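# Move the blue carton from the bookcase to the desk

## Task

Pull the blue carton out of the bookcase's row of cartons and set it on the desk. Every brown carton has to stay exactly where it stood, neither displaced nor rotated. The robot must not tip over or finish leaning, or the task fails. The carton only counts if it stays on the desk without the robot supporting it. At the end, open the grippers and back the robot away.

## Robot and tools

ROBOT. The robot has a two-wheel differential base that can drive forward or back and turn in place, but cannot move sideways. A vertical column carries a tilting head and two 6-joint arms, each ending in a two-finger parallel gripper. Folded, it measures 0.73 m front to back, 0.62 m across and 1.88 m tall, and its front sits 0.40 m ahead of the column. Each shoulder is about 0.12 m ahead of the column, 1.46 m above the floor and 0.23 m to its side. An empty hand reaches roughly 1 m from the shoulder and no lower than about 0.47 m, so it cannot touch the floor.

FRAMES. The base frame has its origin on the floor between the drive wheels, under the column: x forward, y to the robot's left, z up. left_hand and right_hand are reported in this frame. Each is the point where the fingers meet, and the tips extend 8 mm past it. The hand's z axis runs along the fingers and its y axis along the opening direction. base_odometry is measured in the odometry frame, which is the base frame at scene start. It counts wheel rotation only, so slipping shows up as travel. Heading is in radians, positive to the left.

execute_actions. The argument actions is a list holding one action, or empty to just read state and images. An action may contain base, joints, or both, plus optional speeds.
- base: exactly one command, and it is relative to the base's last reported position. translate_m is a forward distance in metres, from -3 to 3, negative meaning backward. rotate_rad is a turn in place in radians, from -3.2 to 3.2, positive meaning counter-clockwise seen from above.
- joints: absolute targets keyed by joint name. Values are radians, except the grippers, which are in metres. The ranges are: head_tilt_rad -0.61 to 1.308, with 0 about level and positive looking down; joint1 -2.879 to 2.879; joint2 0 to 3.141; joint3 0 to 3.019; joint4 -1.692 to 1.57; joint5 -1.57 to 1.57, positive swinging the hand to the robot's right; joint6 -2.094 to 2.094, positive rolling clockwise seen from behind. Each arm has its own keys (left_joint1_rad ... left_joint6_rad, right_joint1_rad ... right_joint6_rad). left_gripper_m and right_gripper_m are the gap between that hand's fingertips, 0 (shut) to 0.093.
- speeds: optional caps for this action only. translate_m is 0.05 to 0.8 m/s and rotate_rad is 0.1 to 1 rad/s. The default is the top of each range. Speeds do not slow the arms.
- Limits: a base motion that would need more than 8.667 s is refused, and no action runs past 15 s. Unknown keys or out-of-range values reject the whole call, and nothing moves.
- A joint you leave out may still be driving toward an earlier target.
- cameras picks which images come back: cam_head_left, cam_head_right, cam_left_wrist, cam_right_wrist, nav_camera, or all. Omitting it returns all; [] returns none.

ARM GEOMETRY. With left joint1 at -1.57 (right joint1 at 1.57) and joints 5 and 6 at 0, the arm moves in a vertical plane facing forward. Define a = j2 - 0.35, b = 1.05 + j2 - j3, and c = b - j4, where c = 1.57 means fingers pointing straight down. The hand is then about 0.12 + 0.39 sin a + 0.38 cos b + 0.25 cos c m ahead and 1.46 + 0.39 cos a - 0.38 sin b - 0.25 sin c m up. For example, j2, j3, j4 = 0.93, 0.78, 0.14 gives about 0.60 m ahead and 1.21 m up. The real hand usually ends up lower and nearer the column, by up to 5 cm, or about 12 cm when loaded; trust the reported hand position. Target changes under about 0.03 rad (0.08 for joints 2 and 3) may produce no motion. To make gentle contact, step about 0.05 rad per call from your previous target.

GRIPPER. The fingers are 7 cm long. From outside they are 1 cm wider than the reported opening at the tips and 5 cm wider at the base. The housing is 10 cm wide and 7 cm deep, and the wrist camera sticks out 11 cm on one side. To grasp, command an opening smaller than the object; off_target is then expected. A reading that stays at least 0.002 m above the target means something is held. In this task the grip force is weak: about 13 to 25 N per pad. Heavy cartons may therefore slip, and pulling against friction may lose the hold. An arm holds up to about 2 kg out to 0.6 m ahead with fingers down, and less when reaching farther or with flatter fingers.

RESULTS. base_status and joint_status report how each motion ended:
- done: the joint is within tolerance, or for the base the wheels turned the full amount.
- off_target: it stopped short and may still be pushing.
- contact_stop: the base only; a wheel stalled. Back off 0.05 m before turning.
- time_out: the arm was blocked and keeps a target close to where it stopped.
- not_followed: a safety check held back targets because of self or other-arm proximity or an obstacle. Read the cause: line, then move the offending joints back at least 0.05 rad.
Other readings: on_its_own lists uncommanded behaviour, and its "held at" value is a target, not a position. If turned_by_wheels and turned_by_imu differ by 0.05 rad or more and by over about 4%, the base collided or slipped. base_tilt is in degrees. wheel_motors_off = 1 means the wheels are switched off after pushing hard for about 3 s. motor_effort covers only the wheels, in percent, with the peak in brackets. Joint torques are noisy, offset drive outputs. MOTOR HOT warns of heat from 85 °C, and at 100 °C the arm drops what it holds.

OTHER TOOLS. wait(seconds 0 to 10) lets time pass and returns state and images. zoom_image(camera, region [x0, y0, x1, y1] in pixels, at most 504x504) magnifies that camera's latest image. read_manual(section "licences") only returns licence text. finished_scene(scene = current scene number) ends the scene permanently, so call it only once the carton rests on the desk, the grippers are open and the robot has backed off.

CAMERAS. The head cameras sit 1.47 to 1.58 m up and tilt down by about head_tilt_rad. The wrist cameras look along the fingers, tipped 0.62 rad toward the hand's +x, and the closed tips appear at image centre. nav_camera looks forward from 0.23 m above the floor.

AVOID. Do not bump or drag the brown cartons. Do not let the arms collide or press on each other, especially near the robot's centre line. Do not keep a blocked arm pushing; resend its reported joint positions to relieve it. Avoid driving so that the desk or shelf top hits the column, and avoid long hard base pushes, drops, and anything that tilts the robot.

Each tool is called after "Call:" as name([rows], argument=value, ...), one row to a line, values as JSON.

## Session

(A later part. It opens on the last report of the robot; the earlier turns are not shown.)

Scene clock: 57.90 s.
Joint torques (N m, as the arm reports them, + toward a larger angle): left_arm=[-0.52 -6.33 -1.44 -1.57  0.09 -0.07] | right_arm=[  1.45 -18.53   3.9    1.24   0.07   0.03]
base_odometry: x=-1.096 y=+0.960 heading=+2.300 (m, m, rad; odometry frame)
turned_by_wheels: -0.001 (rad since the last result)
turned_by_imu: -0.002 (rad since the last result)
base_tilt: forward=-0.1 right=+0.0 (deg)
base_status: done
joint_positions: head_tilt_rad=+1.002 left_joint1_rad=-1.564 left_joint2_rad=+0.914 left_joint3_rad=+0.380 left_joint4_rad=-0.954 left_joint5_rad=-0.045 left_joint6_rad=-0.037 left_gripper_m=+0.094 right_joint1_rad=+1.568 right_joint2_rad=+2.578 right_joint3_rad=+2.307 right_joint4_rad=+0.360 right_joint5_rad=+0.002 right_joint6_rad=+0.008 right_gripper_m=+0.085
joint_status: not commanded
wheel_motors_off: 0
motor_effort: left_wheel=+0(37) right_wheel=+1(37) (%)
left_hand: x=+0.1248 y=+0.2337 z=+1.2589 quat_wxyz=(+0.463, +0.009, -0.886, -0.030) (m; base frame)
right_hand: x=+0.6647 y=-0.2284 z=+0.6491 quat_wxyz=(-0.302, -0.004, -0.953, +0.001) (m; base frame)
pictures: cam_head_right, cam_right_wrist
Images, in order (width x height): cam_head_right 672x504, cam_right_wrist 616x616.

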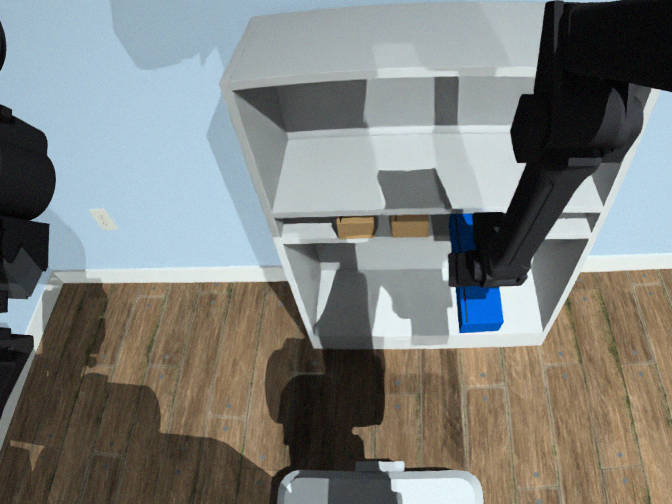

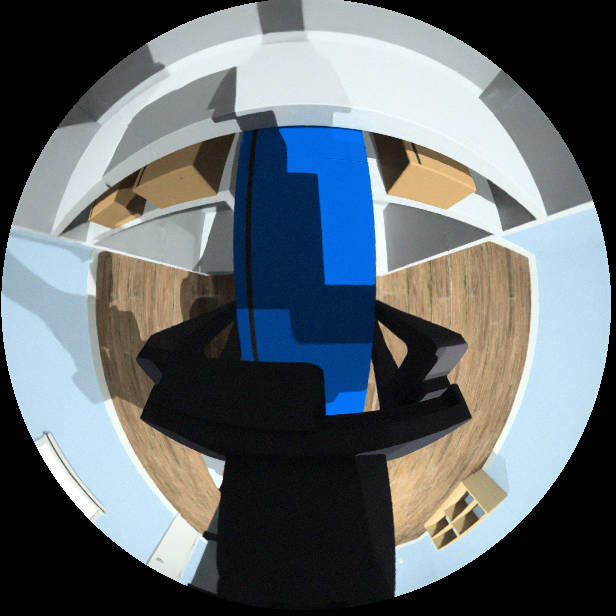

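Continue out.

Call:
execute_actions([
  {"base":{"translate_m":-0.08},"speeds":{"translate_m":0.05}},
], cameras=["cam_right_wrist","cam_head_right"])

Scene clock: 60.33 s.
Joint torques (N m, as the arm reports them, + toward a larger angle): left_arm=[-0.47 -6.3  -1.46 -1.49  0.1  -0.07] | right_arm=[  1.14 -19.09   3.97   1.06   0.06   0.03]
base_odometry: x=-1.042 y=+0.901 heading=+2.299 (m, m, rad; odometry frame)
turned_by_wheels: -0.001 (rad since the last result)
turned_by_imu: -0.002 (rad since the last result)
base_tilt: forward=-0.2 right=+0.0 (deg)
base_status: done
joint_positions: head_tilt_rad=+1.002 left_joint1_rad=-1.564 left_joint2_rad=+0.914 left_joint3_rad=+0.380 left_joint4_rad=-0.954 left_joint5_rad=-0.045 left_joint6_rad=-0.037 left_gripper_m=+0.094 right_joint1_rad=+1.568 right_joint2_rad=+2.580 right_joint3_rad=+2.308 right_joint4_rad=+0.359 right_joint5_rad=+0.002 right_joint6_rad=+0.008 right_gripper_m=+0.085
joint_status: not commanded
wheel_motors_off: 0
motor_effort: left_wheel=-2(42) right_wheel=+0(38) (%)
left_hand: x=+0.1248 y=+0.2337 z=+1.2589 quat_wxyz=(+0.463, +0.009, -0.886, -0.030) (m; base frame)
right_hand: x=+0.6629 y=-0.2284 z=+0.6477 quat_wxyz=(-0.301, -0.004, -0.954, +0.001) (m; base frame)
pictures: cam_head_right, cam_right_wrist
Images, in order (width x height): cam_head_right 672x504, cam_right_wrist 616x616.

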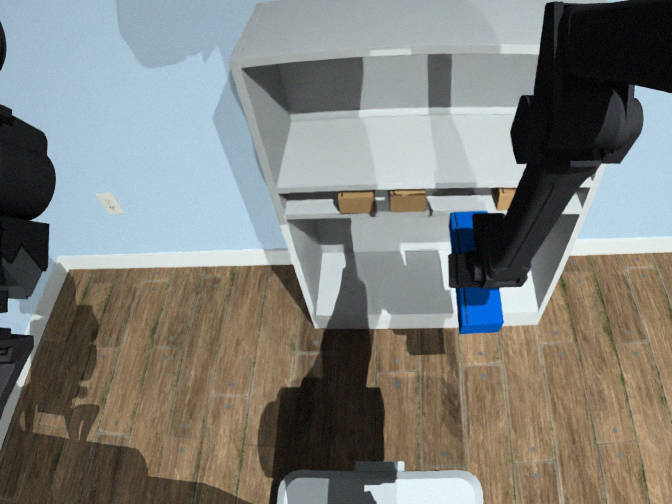

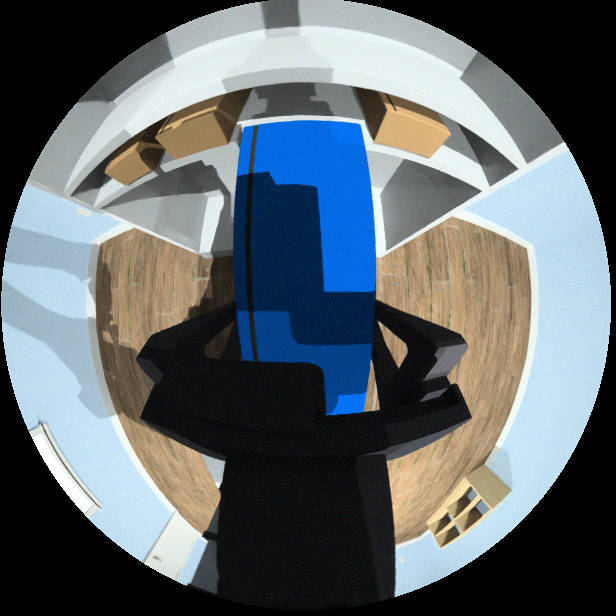

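Call:
execute_actions([
  {"base":{"translate_m":-0.3},"speeds":{"translate_m":0.2}},
], cameras=[])

Call:
execute_actions([
  {"joints":{"right_joint2_rad":2.25,"right_joint3_rad":1.97}},
], cameras=[])

Call:
execute_actions([
  {"base":{"rotate_rad":3.14},"speeds":{"rotate_rad":0.5},"joints":{"right_joint2_rad":1.9,"right_joint3_rad":1.62,"head_tilt_rad":0.5}},
])

Scene clock: 63.07 s.
Joint torques (N m, as the arm reports them, + toward a larger angle): left_arm=[-0.48 -6.37 -1.41 -1.56  0.09 -0.07] | right_arm=[  1.87 -19.15   3.72   1.2    0.08   0.03]
base_odometry: x=-0.843 y=+0.677 heading=+2.301 (m, m, rad; odometry frame)
turned_by_wheels: +0.002 (rad since the last result)
turned_by_imu: +0.001 (rad since the last result)
base_tilt: forward=+0.1 right=-0.1 (deg)
base_status: done
joint_positions: head_tilt_rad=+1.002 left_joint1_rad=-1.564 left_joint2_rad=+0.914 left_joint3_rad=+0.380 left_joint4_rad=-0.954 left_joint5_rad=-0.045 left_joint6_rad=-0.037 left_gripper_m=+0.094 right_joint1_rad=+1.568 right_joint2_rad=+2.582 right_joint3_rad=+2.308 right_joint4_rad=+0.359 right_joint5_rad=+0.002 right_joint6_rad=+0.008 right_gripper_m=+0.085
joint_status: not commanded
wheel_motors_off: 0
motor_effort: left_wheel=+1(65) right_wheel=-1(36) (%)
left_hand: x=+0.1248 y=+0.2337 z=+1.2589 quat_wxyz=(+0.463, +0.009, -0.886, -0.030) (m; base frame)
right_hand: x=+0.6622 y=-0.2284 z=+0.6472 quat_wxyz=(-0.300, -0.004, -0.954, +0.001) (m; base frame)
pictures: none
No camera images: the call's "cameras" was empty. Leave "cameras" out to get every camera's image.

Scene clock: 64.53 s.
Joint torques (N m, as the arm reports them, + toward a larger angle): left_arm=[-0.5  -6.3  -1.45 -1.59  0.09 -0.07] | right_arm=[  1.38 -21.21   2.67   1.31   0.07   0.03]
base_odometry: x=-0.843 y=+0.677 heading=+2.301 (m, m, rad; odometry frame)
turned_by_wheels: +0.000 (rad since the last result)
turned_by_imu: +0.000 (rad since the last result)
base_tilt: forward=-0.1 right=-0.1 (deg)
base_status: not commanded
joint_positions: head_tilt_rad=+1.002 left_joint1_rad=-1.564 left_joint2_rad=+0.914 left_joint3_rad=+0.380 left_joint4_rad=-0.954 left_joint5_rad=-0.045 left_joint6_rad=-0.037 left_gripper_m=+0.094 right_joint1_rad=+1.568 right_joint2_rad=+2.240 right_joint3_rad=+1.971 right_joint4_rad=+0.355 right_joint5_rad=+0.002 right_joint6_rad=+0.008 right_gripper_m=+0.085
joint_status: all done
wheel_motors_off: 0
motor_effort: left_wheel=+3(2) right_wheel=-2(1) (%)
left_hand: x=+0.1248 y=+0.2337 z=+1.2589 quat_wxyz=(+0.463, +0.009, -0.886, -0.030) (m; base frame)
right_hand: x=+0.7256 y=-0.2282 z=+0.7626 quat_wxyz=(-0.300, -0.004, -0.954, +0.001) (m; base frame)
pictures: none
No camera images: the call's "cameras" was empty. Leave "cameras" out to get every camera's image.

Scene clock: 71.63 s.
Joint torques (N m, as the arm reports them, + toward a larger angle): left_arm=[-0.52 -6.31 -1.43 -1.58  0.09 -0.07] | right_arm=[  1.28 -21.69   2.78   1.48   0.09   0.03]
base_odometry: x=-0.843 y=+0.677 heading=-0.843 (m, m, rad; odometry frame)
turned_by_wheels: +3.139 (rad since the last result)
turned_by_imu: +3.179 (rad since the last result)
base_tilt: forward=-0.1 right=+0.0 (deg)
base_status: done
joint_positions: head_tilt_rad=+0.518 left_joint1_rad=-1.564 left_joint2_rad=+0.914 left_joint3_rad=+0.380 left_joint4_rad=-0.954 left_joint5_rad=-0.045 left_joint6_rad=-0.037 left_gripper_m=+0.094 right_joint1_rad=+1.573 right_joint2_rad=+1.888 right_joint3_rad=+1.624 right_joint4_rad=+0.352 right_joint5_rad=+0.001 right_joint6_rad=+0.008 right_gripper_m=+0.085
joint_status: all done
wheel_motors_off: 0
motor_effort: left_wheel=-3(51) right_wheel=+2(44) (%)
left_hand: x=+0.1248 y=+0.2337 z=+1.2589 quat_wxyz=(+0.463, +0.009, -0.886, -0.030) (m; base frame)
right_hand: x=+0.7478 y=-0.2234 z=+0.8970 quat_wxyz=(-0.301, -0.004, -0.954, -0.002) (m; base frame)
pictures: cam_head_left, cam_head_right, cam_left_wrist, cam_right_wrist, nav_camera
Images, in order (width x height): cam_head_left 672x504, cam_head_right 672x504, cam_left_wrist 616x616, cam_right_wrist 616x616, nav_camera 672x504.

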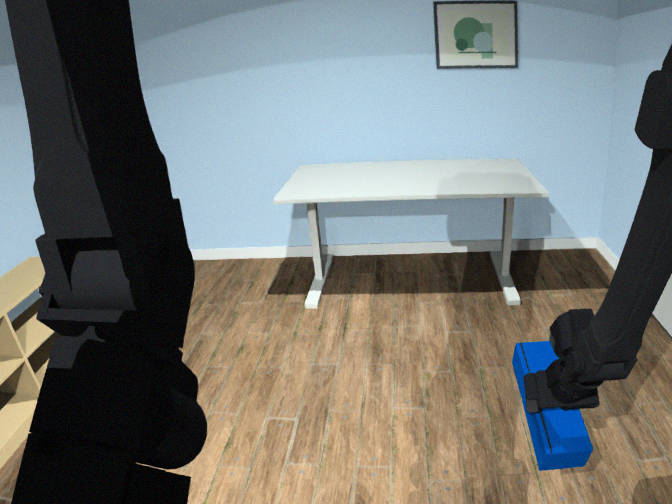

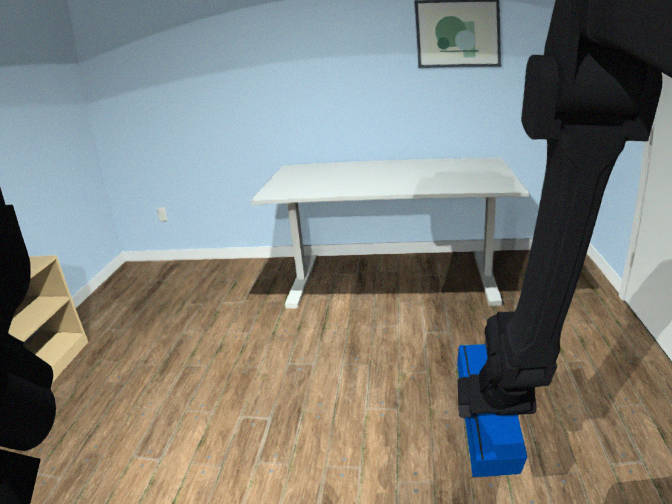

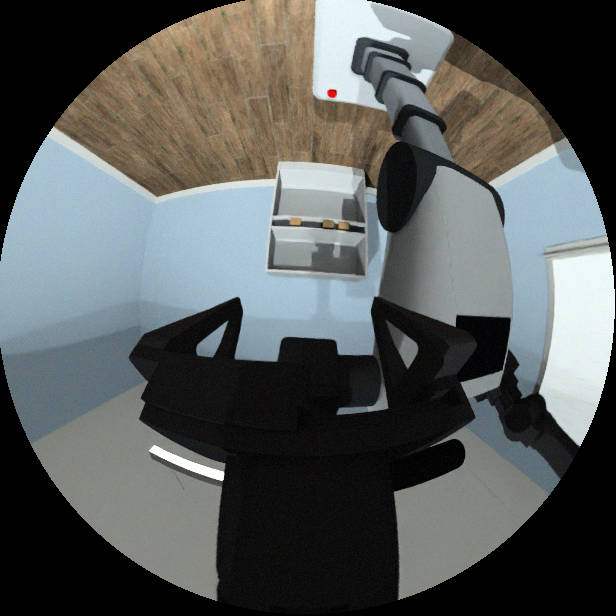

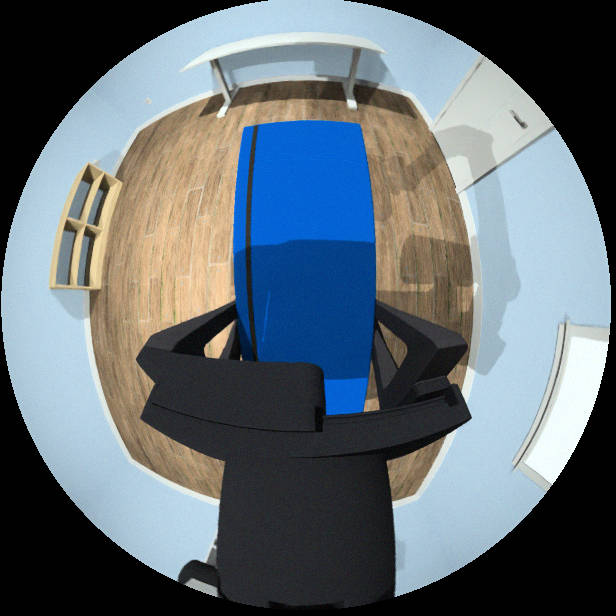

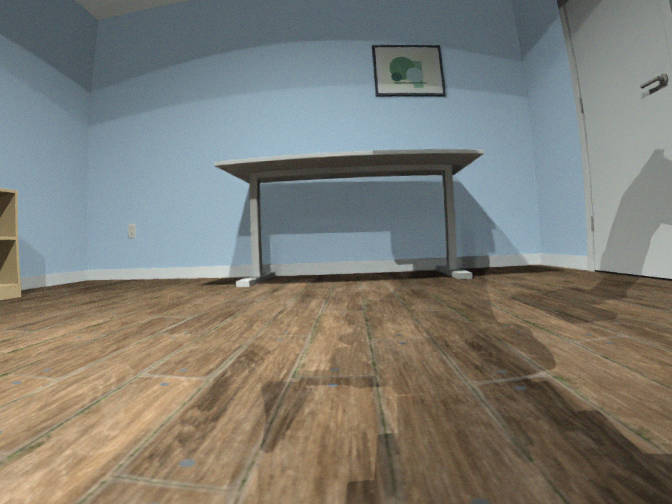

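Call:
execute_actions([
  {"base":{"translate_m":1.0},"speeds":{"translate_m":0.4},"joints":{"head_tilt_rad":0.7}},
], cameras=["cam_head_right","nav_camera","cam_right_wrist"])

Scene clock: 75.63 s.
Joint torques (N m, as the arm reports them, + toward a larger angle): left_arm=[-0.46 -6.37 -1.56 -1.55  0.09 -0.07] | right_arm=[  1.02 -22.29   2.9    1.52   0.09   0.03]
base_odometry: x=-0.177 y=-0.069 heading=-0.842 (m, m, rad; odometry frame)
turned_by_wheels: +0.001 (rad since the last result)
turned_by_imu: +0.001 (rad since the last result)
base_tilt: forward=-0.1 right=-0.1 (deg)
base_status: done
joint_positions: head_tilt_rad=+0.703 left_joint1_rad=-1.564 left_joint2_rad=+0.914 left_joint3_rad=+0.382 left_joint4_rad=-0.954 left_joint5_rad=-0.045 left_joint6_rad=-0.037 left_gripper_m=+0.094 right_joint1_rad=+1.573 right_joint2_rad=+1.891 right_joint3_rad=+1.619 right_joint4_rad=+0.352 right_joint5_rad=+0.001 right_joint6_rad=+0.008 right_gripper_m=+0.085
joint_status: all done
wheel_motors_off: 0
motor_effort: left_wheel=-1(70) right_wheel=-1(46) (%)
left_hand: x=+0.1258 y=+0.2337 z=+1.2585 quat_wxyz=(+0.462, +0.009, -0.886, -0.030) (m; base frame)
right_hand: x=+0.7428 y=-0.2234 z=+0.8934 quat_wxyz=(-0.297, -0.004, -0.955, -0.002) (m; base frame)
pictures: cam_head_right, cam_right_wrist, nav_camera
Images, in order (width x height): cam_head_right 672x504, cam_right_wrist 616x616, nav_camera 672x504.

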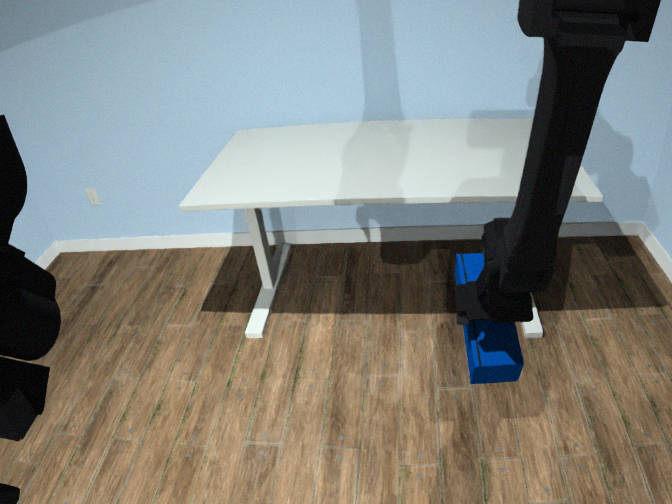

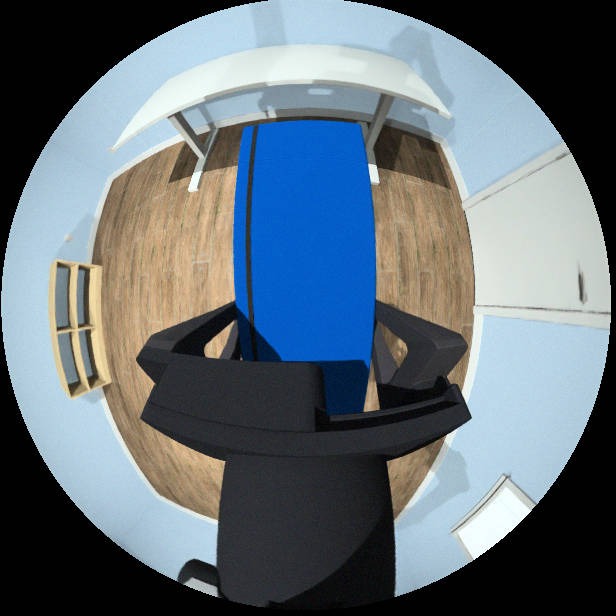

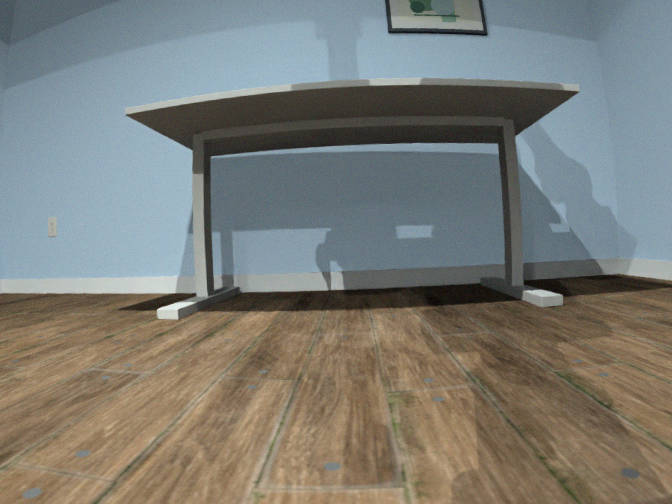

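Call:
execute_actions([
  {"base":{"translate_m":0.75},"speeds":{"translate_m":0.3},"joints":{"head_tilt_rad":0.9}},
], cameras=["cam_head_right","cam_head_left","cam_right_wrist"])

Scene clock: 79.77 s.
Joint torques (N m, as the arm reports them, + toward a larger angle): left_arm=[-0.43 -6.31 -1.54 -1.55  0.09 -0.07] | right_arm=[  1.02 -22.13   3.23   1.5    0.08   0.03]
base_odometry: x=+0.323 y=-0.629 heading=-0.842 (m, m, rad; odometry frame)
turned_by_wheels: +0.000 (rad since the last result)
turned_by_imu: +0.000 (rad since the last result)
base_tilt: forward=-0.2 right=+0.0 (deg)
base_status: done
joint_positions: head_tilt_rad=+0.901 left_joint1_rad=-1.564 left_joint2_rad=+0.914 left_joint3_rad=+0.382 left_joint4_rad=-0.954 left_joint5_rad=-0.045 left_joint6_rad=-0.037 left_gripper_m=+0.094 right_joint1_rad=+1.573 right_joint2_rad=+1.893 right_joint3_rad=+1.617 right_joint4_rad=+0.352 right_joint5_rad=+0.001 right_joint6_rad=+0.008 right_gripper_m=+0.085
joint_status: all done
wheel_motors_off: 0
motor_effort: left_wheel=+1(41) right_wheel=-1(29) (%)
left_hand: x=+0.1258 y=+0.2337 z=+1.2585 quat_wxyz=(+0.462, +0.009, -0.886, -0.030) (m; base frame)
right_hand: x=+0.7411 y=-0.2234 z=+0.8923 quat_wxyz=(-0.296, -0.004, -0.955, -0.002) (m; base frame)
pictures: cam_head_left, cam_head_right, cam_right_wrist
Images, in order (width x height): cam_head_left 672x504, cam_head_right 672x504, cam_right_wrist 616x616.

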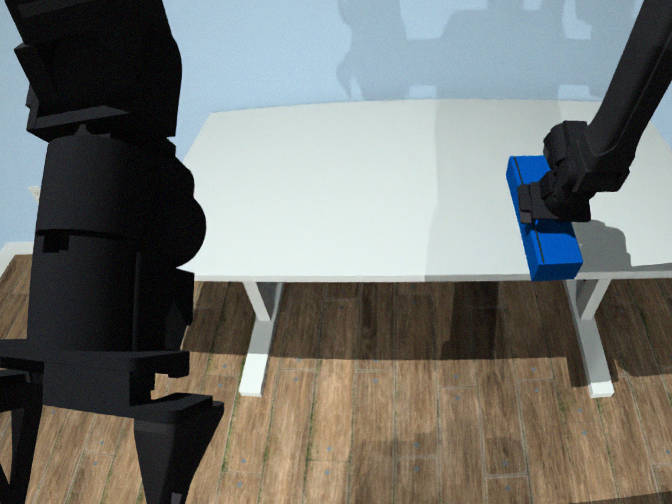

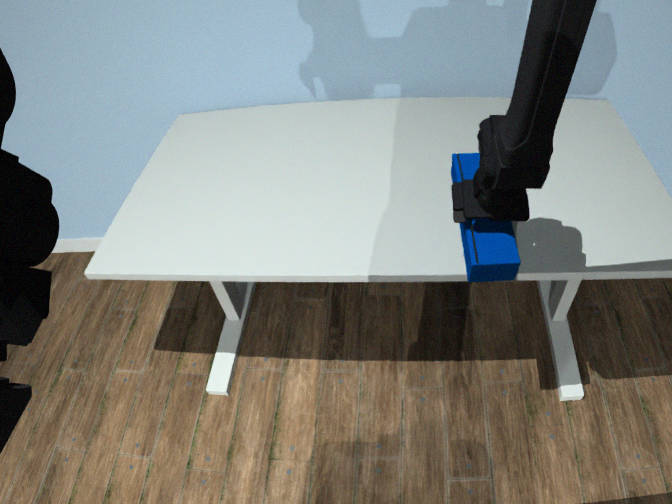

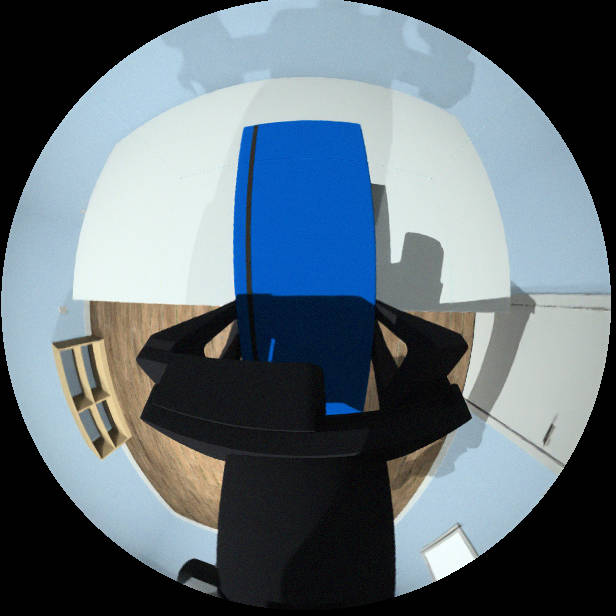

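Call:
execute_actions([
  {"base":{"translate_m":0.18},"speeds":{"translate_m":0.15}},
], cameras=[])

Call:
execute_actions([
  {"joints":{"right_joint2_rad":2.1,"right_joint3_rad":1.83}},
], cameras=[])

Call:
execute_actions([
  {"joints":{"right_joint2_rad":2.19,"right_joint3_rad":1.92}},
], cameras=["cam_head_right","cam_right_wrist"])

Scene clock: 81.97 s.
Joint torques (N m, as the arm reports them, + toward a larger angle): left_arm=[-0.47 -6.31 -1.63 -1.46  0.09 -0.07] | right_arm=[  0.7  -21.77   3.03   1.48   0.09   0.04]
base_odometry: x=+0.443 y=-0.763 heading=-0.841 (m, m, rad; odometry frame)
turned_by_wheels: +0.000 (rad since the last result)
turned_by_imu: +0.000 (rad since the last result)
base_tilt: forward=-0.2 right=-0.1 (deg)
base_status: done
joint_positions: head_tilt_rad=+0.902 left_joint1_rad=-1.564 left_joint2_rad=+0.914 left_joint3_rad=+0.382 left_joint4_rad=-0.954 left_joint5_rad=-0.045 left_joint6_rad=-0.037 left_gripper_m=+0.094 right_joint1_rad=+1.573 right_joint2_rad=+1.894 right_joint3_rad=+1.616 right_joint4_rad=+0.352 right_joint5_rad=+0.001 right_joint6_rad=+0.008 right_gripper_m=+0.085
joint_status: not commanded
wheel_motors_off: 0
motor_effort: left_wheel=+1(39) right_wheel=-1(29) (%)
left_hand: x=+0.1260 y=+0.2337 z=+1.2584 quat_wxyz=(+0.462, +0.009, -0.886, -0.030) (m; base frame)
right_hand: x=+0.7395 y=-0.2234 z=+0.8911 quat_wxyz=(-0.294, -0.004, -0.956, -0.002) (m; base frame)
pictures: none
No camera images: the call's "cameras" was empty. Leave "cameras" out to get every camera's image.

Scene clock: 83.03 s.
Joint torques (N m, as the arm reports them, + toward a larger angle): left_arm=[-0.46 -6.5  -1.61 -1.56  0.09 -0.07] | right_arm=[  1.07 -23.22   3.81   1.56   0.09   0.03]
base_odometry: x=+0.443 y=-0.763 heading=-0.841 (m, m, rad; odometry frame)
turned_by_wheels: +0.000 (rad since the last result)
turned_by_imu: +0.000 (rad since the last result)
base_tilt: forward=-0.2 right=-0.1 (deg)
base_status: not commanded
joint_positions: head_tilt_rad=+0.902 left_joint1_rad=-1.564 left_joint2_rad=+0.914 left_joint3_rad=+0.382 left_joint4_rad=-0.954 left_joint5_rad=-0.045 left_joint6_rad=-0.037 left_gripper_m=+0.094 right_joint1_rad=+1.573 right_joint2_rad=+2.116 right_joint3_rad=+1.813 right_joint4_rad=+0.352 right_joint5_rad=+0.001 right_joint6_rad=+0.008 right_gripper_m=+0.085
joint_status: all done
wheel_motors_off: 0
motor_effort: left_wheel=+1(1) right_wheel=-1(2) (%)
left_hand: x=+0.1260 y=+0.2337 z=+1.2584 quat_wxyz=(+0.462, +0.009, -0.886, -0.030) (m; base frame)
right_hand: x=+0.7179 y=-0.2232 z=+0.8007 quat_wxyz=(-0.283, -0.004, -0.959, -0.002) (m; base frame)
pictures: none
No camera images: the call's "cameras" was empty. Leave "cameras" out to get every camera's image.

Scene clock: 83.90 s.
Joint torques (N m, as the arm reports them, + toward a larger angle): left_arm=[-0.48 -6.33 -1.57 -1.57  0.09 -0.07] | right_arm=[  1.06 -20.94   3.93   1.52   0.09   0.03]
base_odometry: x=+0.443 y=-0.763 heading=-0.841 (m, m, rad; odometry frame)
turned_by_wheels: +0.000 (rad since the last result)
turned_by_imu: +0.000 (rad since the last result)
base_tilt: forward=-0.1 right=-0.1 (deg)
base_status: not commanded
joint_positions: head_tilt_rad=+0.902 left_joint1_rad=-1.564 left_joint2_rad=+0.914 left_joint3_rad=+0.382 left_joint4_rad=-0.954 left_joint5_rad=-0.045 left_joint6_rad=-0.037 left_gripper_m=+0.094 right_joint1_rad=+1.573 right_joint2_rad=+2.178 right_joint3_rad=+1.908 right_joint4_rad=+0.352 right_joint5_rad=+0.001 right_joint6_rad=+0.008 right_gripper_m=+0.085
joint_status: all done
wheel_motors_off: 0
motor_effort: left_wheel=+1(2) right_wheel=-1(1) (%)
left_hand: x=+0.1260 y=+0.2337 z=+1.2584 quat_wxyz=(+0.462, +0.009, -0.886, -0.030) (m; base frame)
right_hand: x=+0.7316 y=-0.2232 z=+0.7850 quat_wxyz=(-0.299, -0.004, -0.954, -0.002) (m; base frame)
pictures: cam_head_right, cam_right_wrist
Images, in order (width x height): cam_head_right 672x504, cam_right_wrist 616x616.

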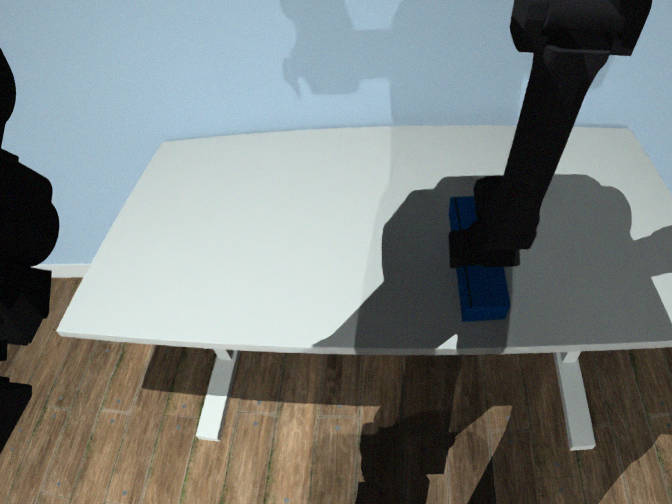

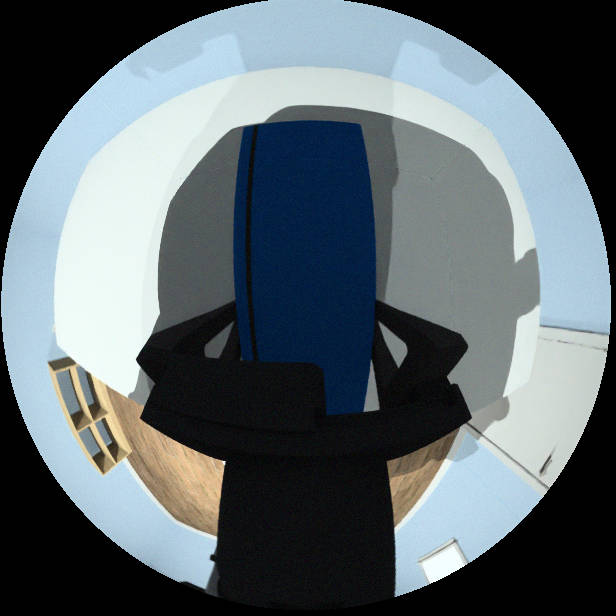

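Call:
execute_actions([
  {"joints":{"right_gripper_m":0.093}},
], cameras=["cam_right_wrist"])

Call:
execute_actions([
  {"joints":{"right_joint2_rad":1.95,"right_joint3_rad":1.75}},
], cameras=[])

Call:
execute_actions([
  {"base":{"translate_m":-0.5}},
], cameras=["cam_head_right","cam_left_wrist"])

Scene clock: 84.63 s.
Joint torques (N m, as the arm reports them, + toward a larger angle): left_arm=[-0.46 -6.3  -1.6  -1.59  0.09 -0.07] | right_arm=[  1.16 -21.43   3.82   1.49   0.09   0.03]
base_odometry: x=+0.443 y=-0.763 heading=-0.841 (m, m, rad; odometry frame)
turned_by_wheels: +0.000 (rad since the last result)
turned_by_imu: +0.000 (rad since the last result)
base_tilt: forward=-0.2 right=-0.1 (deg)
base_status: not commanded
joint_positions: head_tilt_rad=+0.902 left_joint1_rad=-1.564 left_joint2_rad=+0.914 left_joint3_rad=+0.382 left_joint4_rad=-0.954 left_joint5_rad=-0.045 left_joint6_rad=-0.037 left_gripper_m=+0.094 right_joint1_rad=+1.573 right_joint2_rad=+2.178 right_joint3_rad=+1.908 right_joint4_rad=+0.352 right_joint5_rad=+0.001 right_joint6_rad=+0.008 right_gripper_m=+0.093
joint_status: all done
wheel_motors_off: 0
motor_effort: left_wheel=+2(1) right_wheel=-1(1) (%)
left_hand: x=+0.1260 y=+0.2337 z=+1.2584 quat_wxyz=(+0.462, +0.009, -0.886, -0.030) (m; base frame)
right_hand: x=+0.7316 y=-0.2232 z=+0.7850 quat_wxyz=(-0.299, -0.004, -0.954, -0.002) (m; base frame)
pictures: cam_right_wrist
Images, in order (width x height): cam_right_wrist 616x616.

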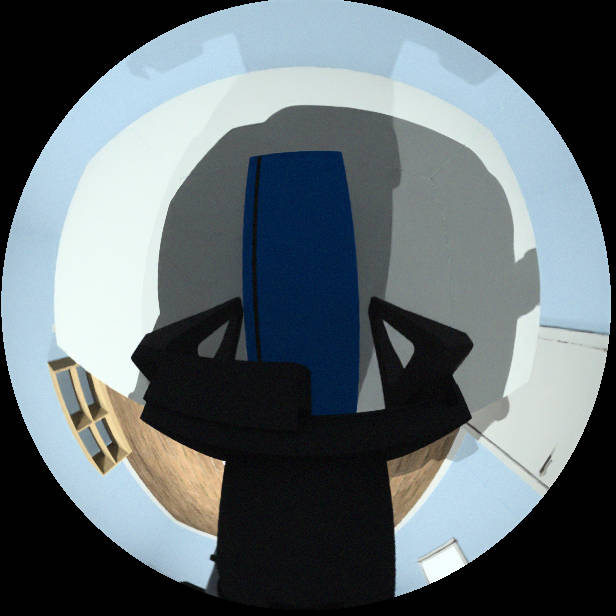

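Scene clock: 85.90 s.
Joint torques (N m, as the arm reports them, + toward a larger angle): left_arm=[-0.47 -6.31 -1.64 -1.59  0.1  -0.07] | right_arm=[  0.91 -21.93   3.98   1.59   0.08   0.02]
base_odometry: x=+0.443 y=-0.763 heading=-0.841 (m, m, rad; odometry frame)
turned_by_wheels: +0.000 (rad since the last result)
turned_by_imu: +0.000 (rad since the last result)
base_tilt: forward=-0.1 right=-0.2 (deg)
base_status: not commanded
joint_positions: head_tilt_rad=+0.902 left_joint1_rad=-1.564 left_joint2_rad=+0.914 left_joint3_rad=+0.382 left_joint4_rad=-0.954 left_joint5_rad=-0.045 left_joint6_rad=-0.037 left_gripper_m=+0.094 right_joint1_rad=+1.573 right_joint2_rad=+1.931 right_joint3_rad=+1.748 right_joint4_rad=+0.352 right_joint5_rad=+0.001 right_joint6_rad=+0.008 right_gripper_m=+0.093
joint_status: all done
wheel_motors_off: 0
motor_effort: left_wheel=+4(2) right_wheel=-1(2) (%)
left_hand: x=+0.1260 y=+0.2337 z=+1.2584 quat_wxyz=(+0.462, +0.009, -0.886, -0.030) (m; base frame)
right_hand: x=+0.7930 y=-0.2233 z=+0.9012 quat_wxyz=(-0.339, -0.004, -0.941, -0.002) (m; base frame)
pictures: none
No camera images: the call's "cameras" was empty. Leave "cameras" out to get every camera's image.

Scene clock: 88.37 s.
Joint torques (N m, as the arm reports them, + toward a larger angle): left_arm=[-0.48 -6.48 -1.34 -1.59  0.1  -0.07] | right_arm=[  1.06 -22.04   3.69   1.62   0.08   0.03]
base_odometry: x=+0.110 y=-0.390 heading=-0.840 (m, m, rad; odometry frame)
turned_by_wheels: +0.001 (rad since the last result)
turned_by_imu: +0.000 (rad since the last result)
base_tilt: forward=-0.3 right=-0.1 (deg)
base_status: done
joint_positions: head_tilt_rad=+0.902 left_joint1_rad=-1.564 left_joint2_rad=+0.914 left_joint3_rad=+0.378 left_joint4_rad=-0.954 left_joint5_rad=-0.045 left_joint6_rad=-0.037 left_gripper_m=+0.094 right_joint1_rad=+1.573 right_joint2_rad=+1.935 right_joint3_rad=+1.747 right_joint4_rad=+0.352 right_joint5_rad=+0.001 right_joint6_rad=+0.008 right_gripper_m=+0.093
joint_status: not commanded
wheel_motors_off: 0
motor_effort: left_wheel=+0(66) right_wheel=-1(42) (%)
left_hand: x=+0.1238 y=+0.2337 z=+1.2593 quat_wxyz=(+0.464, +0.009, -0.885, -0.030) (m; base frame)
right_hand: x=+0.7904 y=-0.2233 z=+0.8984 quat_wxyz=(-0.337, -0.004, -0.941, -0.002) (m; base frame)
pictures: cam_head_right, cam_left_wrist
Images, in order (width x height): cam_head_right 672x504, cam_left_wrist 616x616.

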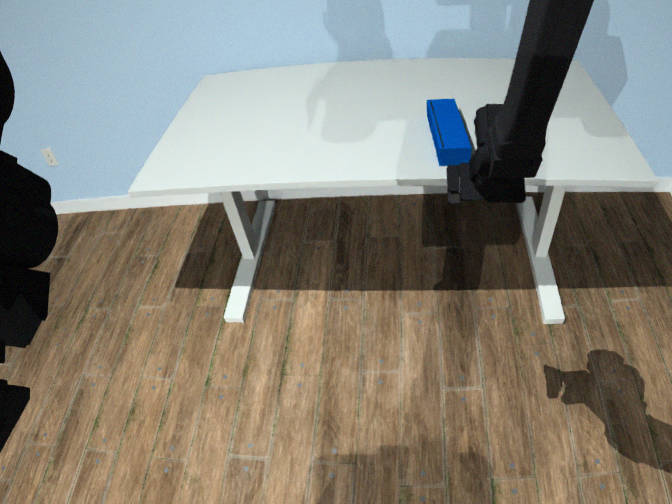

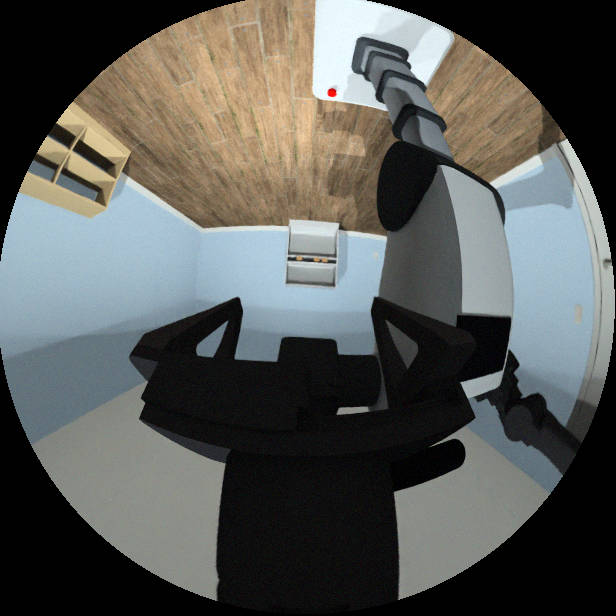

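It dropped a little but is on the desk.

Call:
finished_scene(scene=1)

The scene is finished: the task was done.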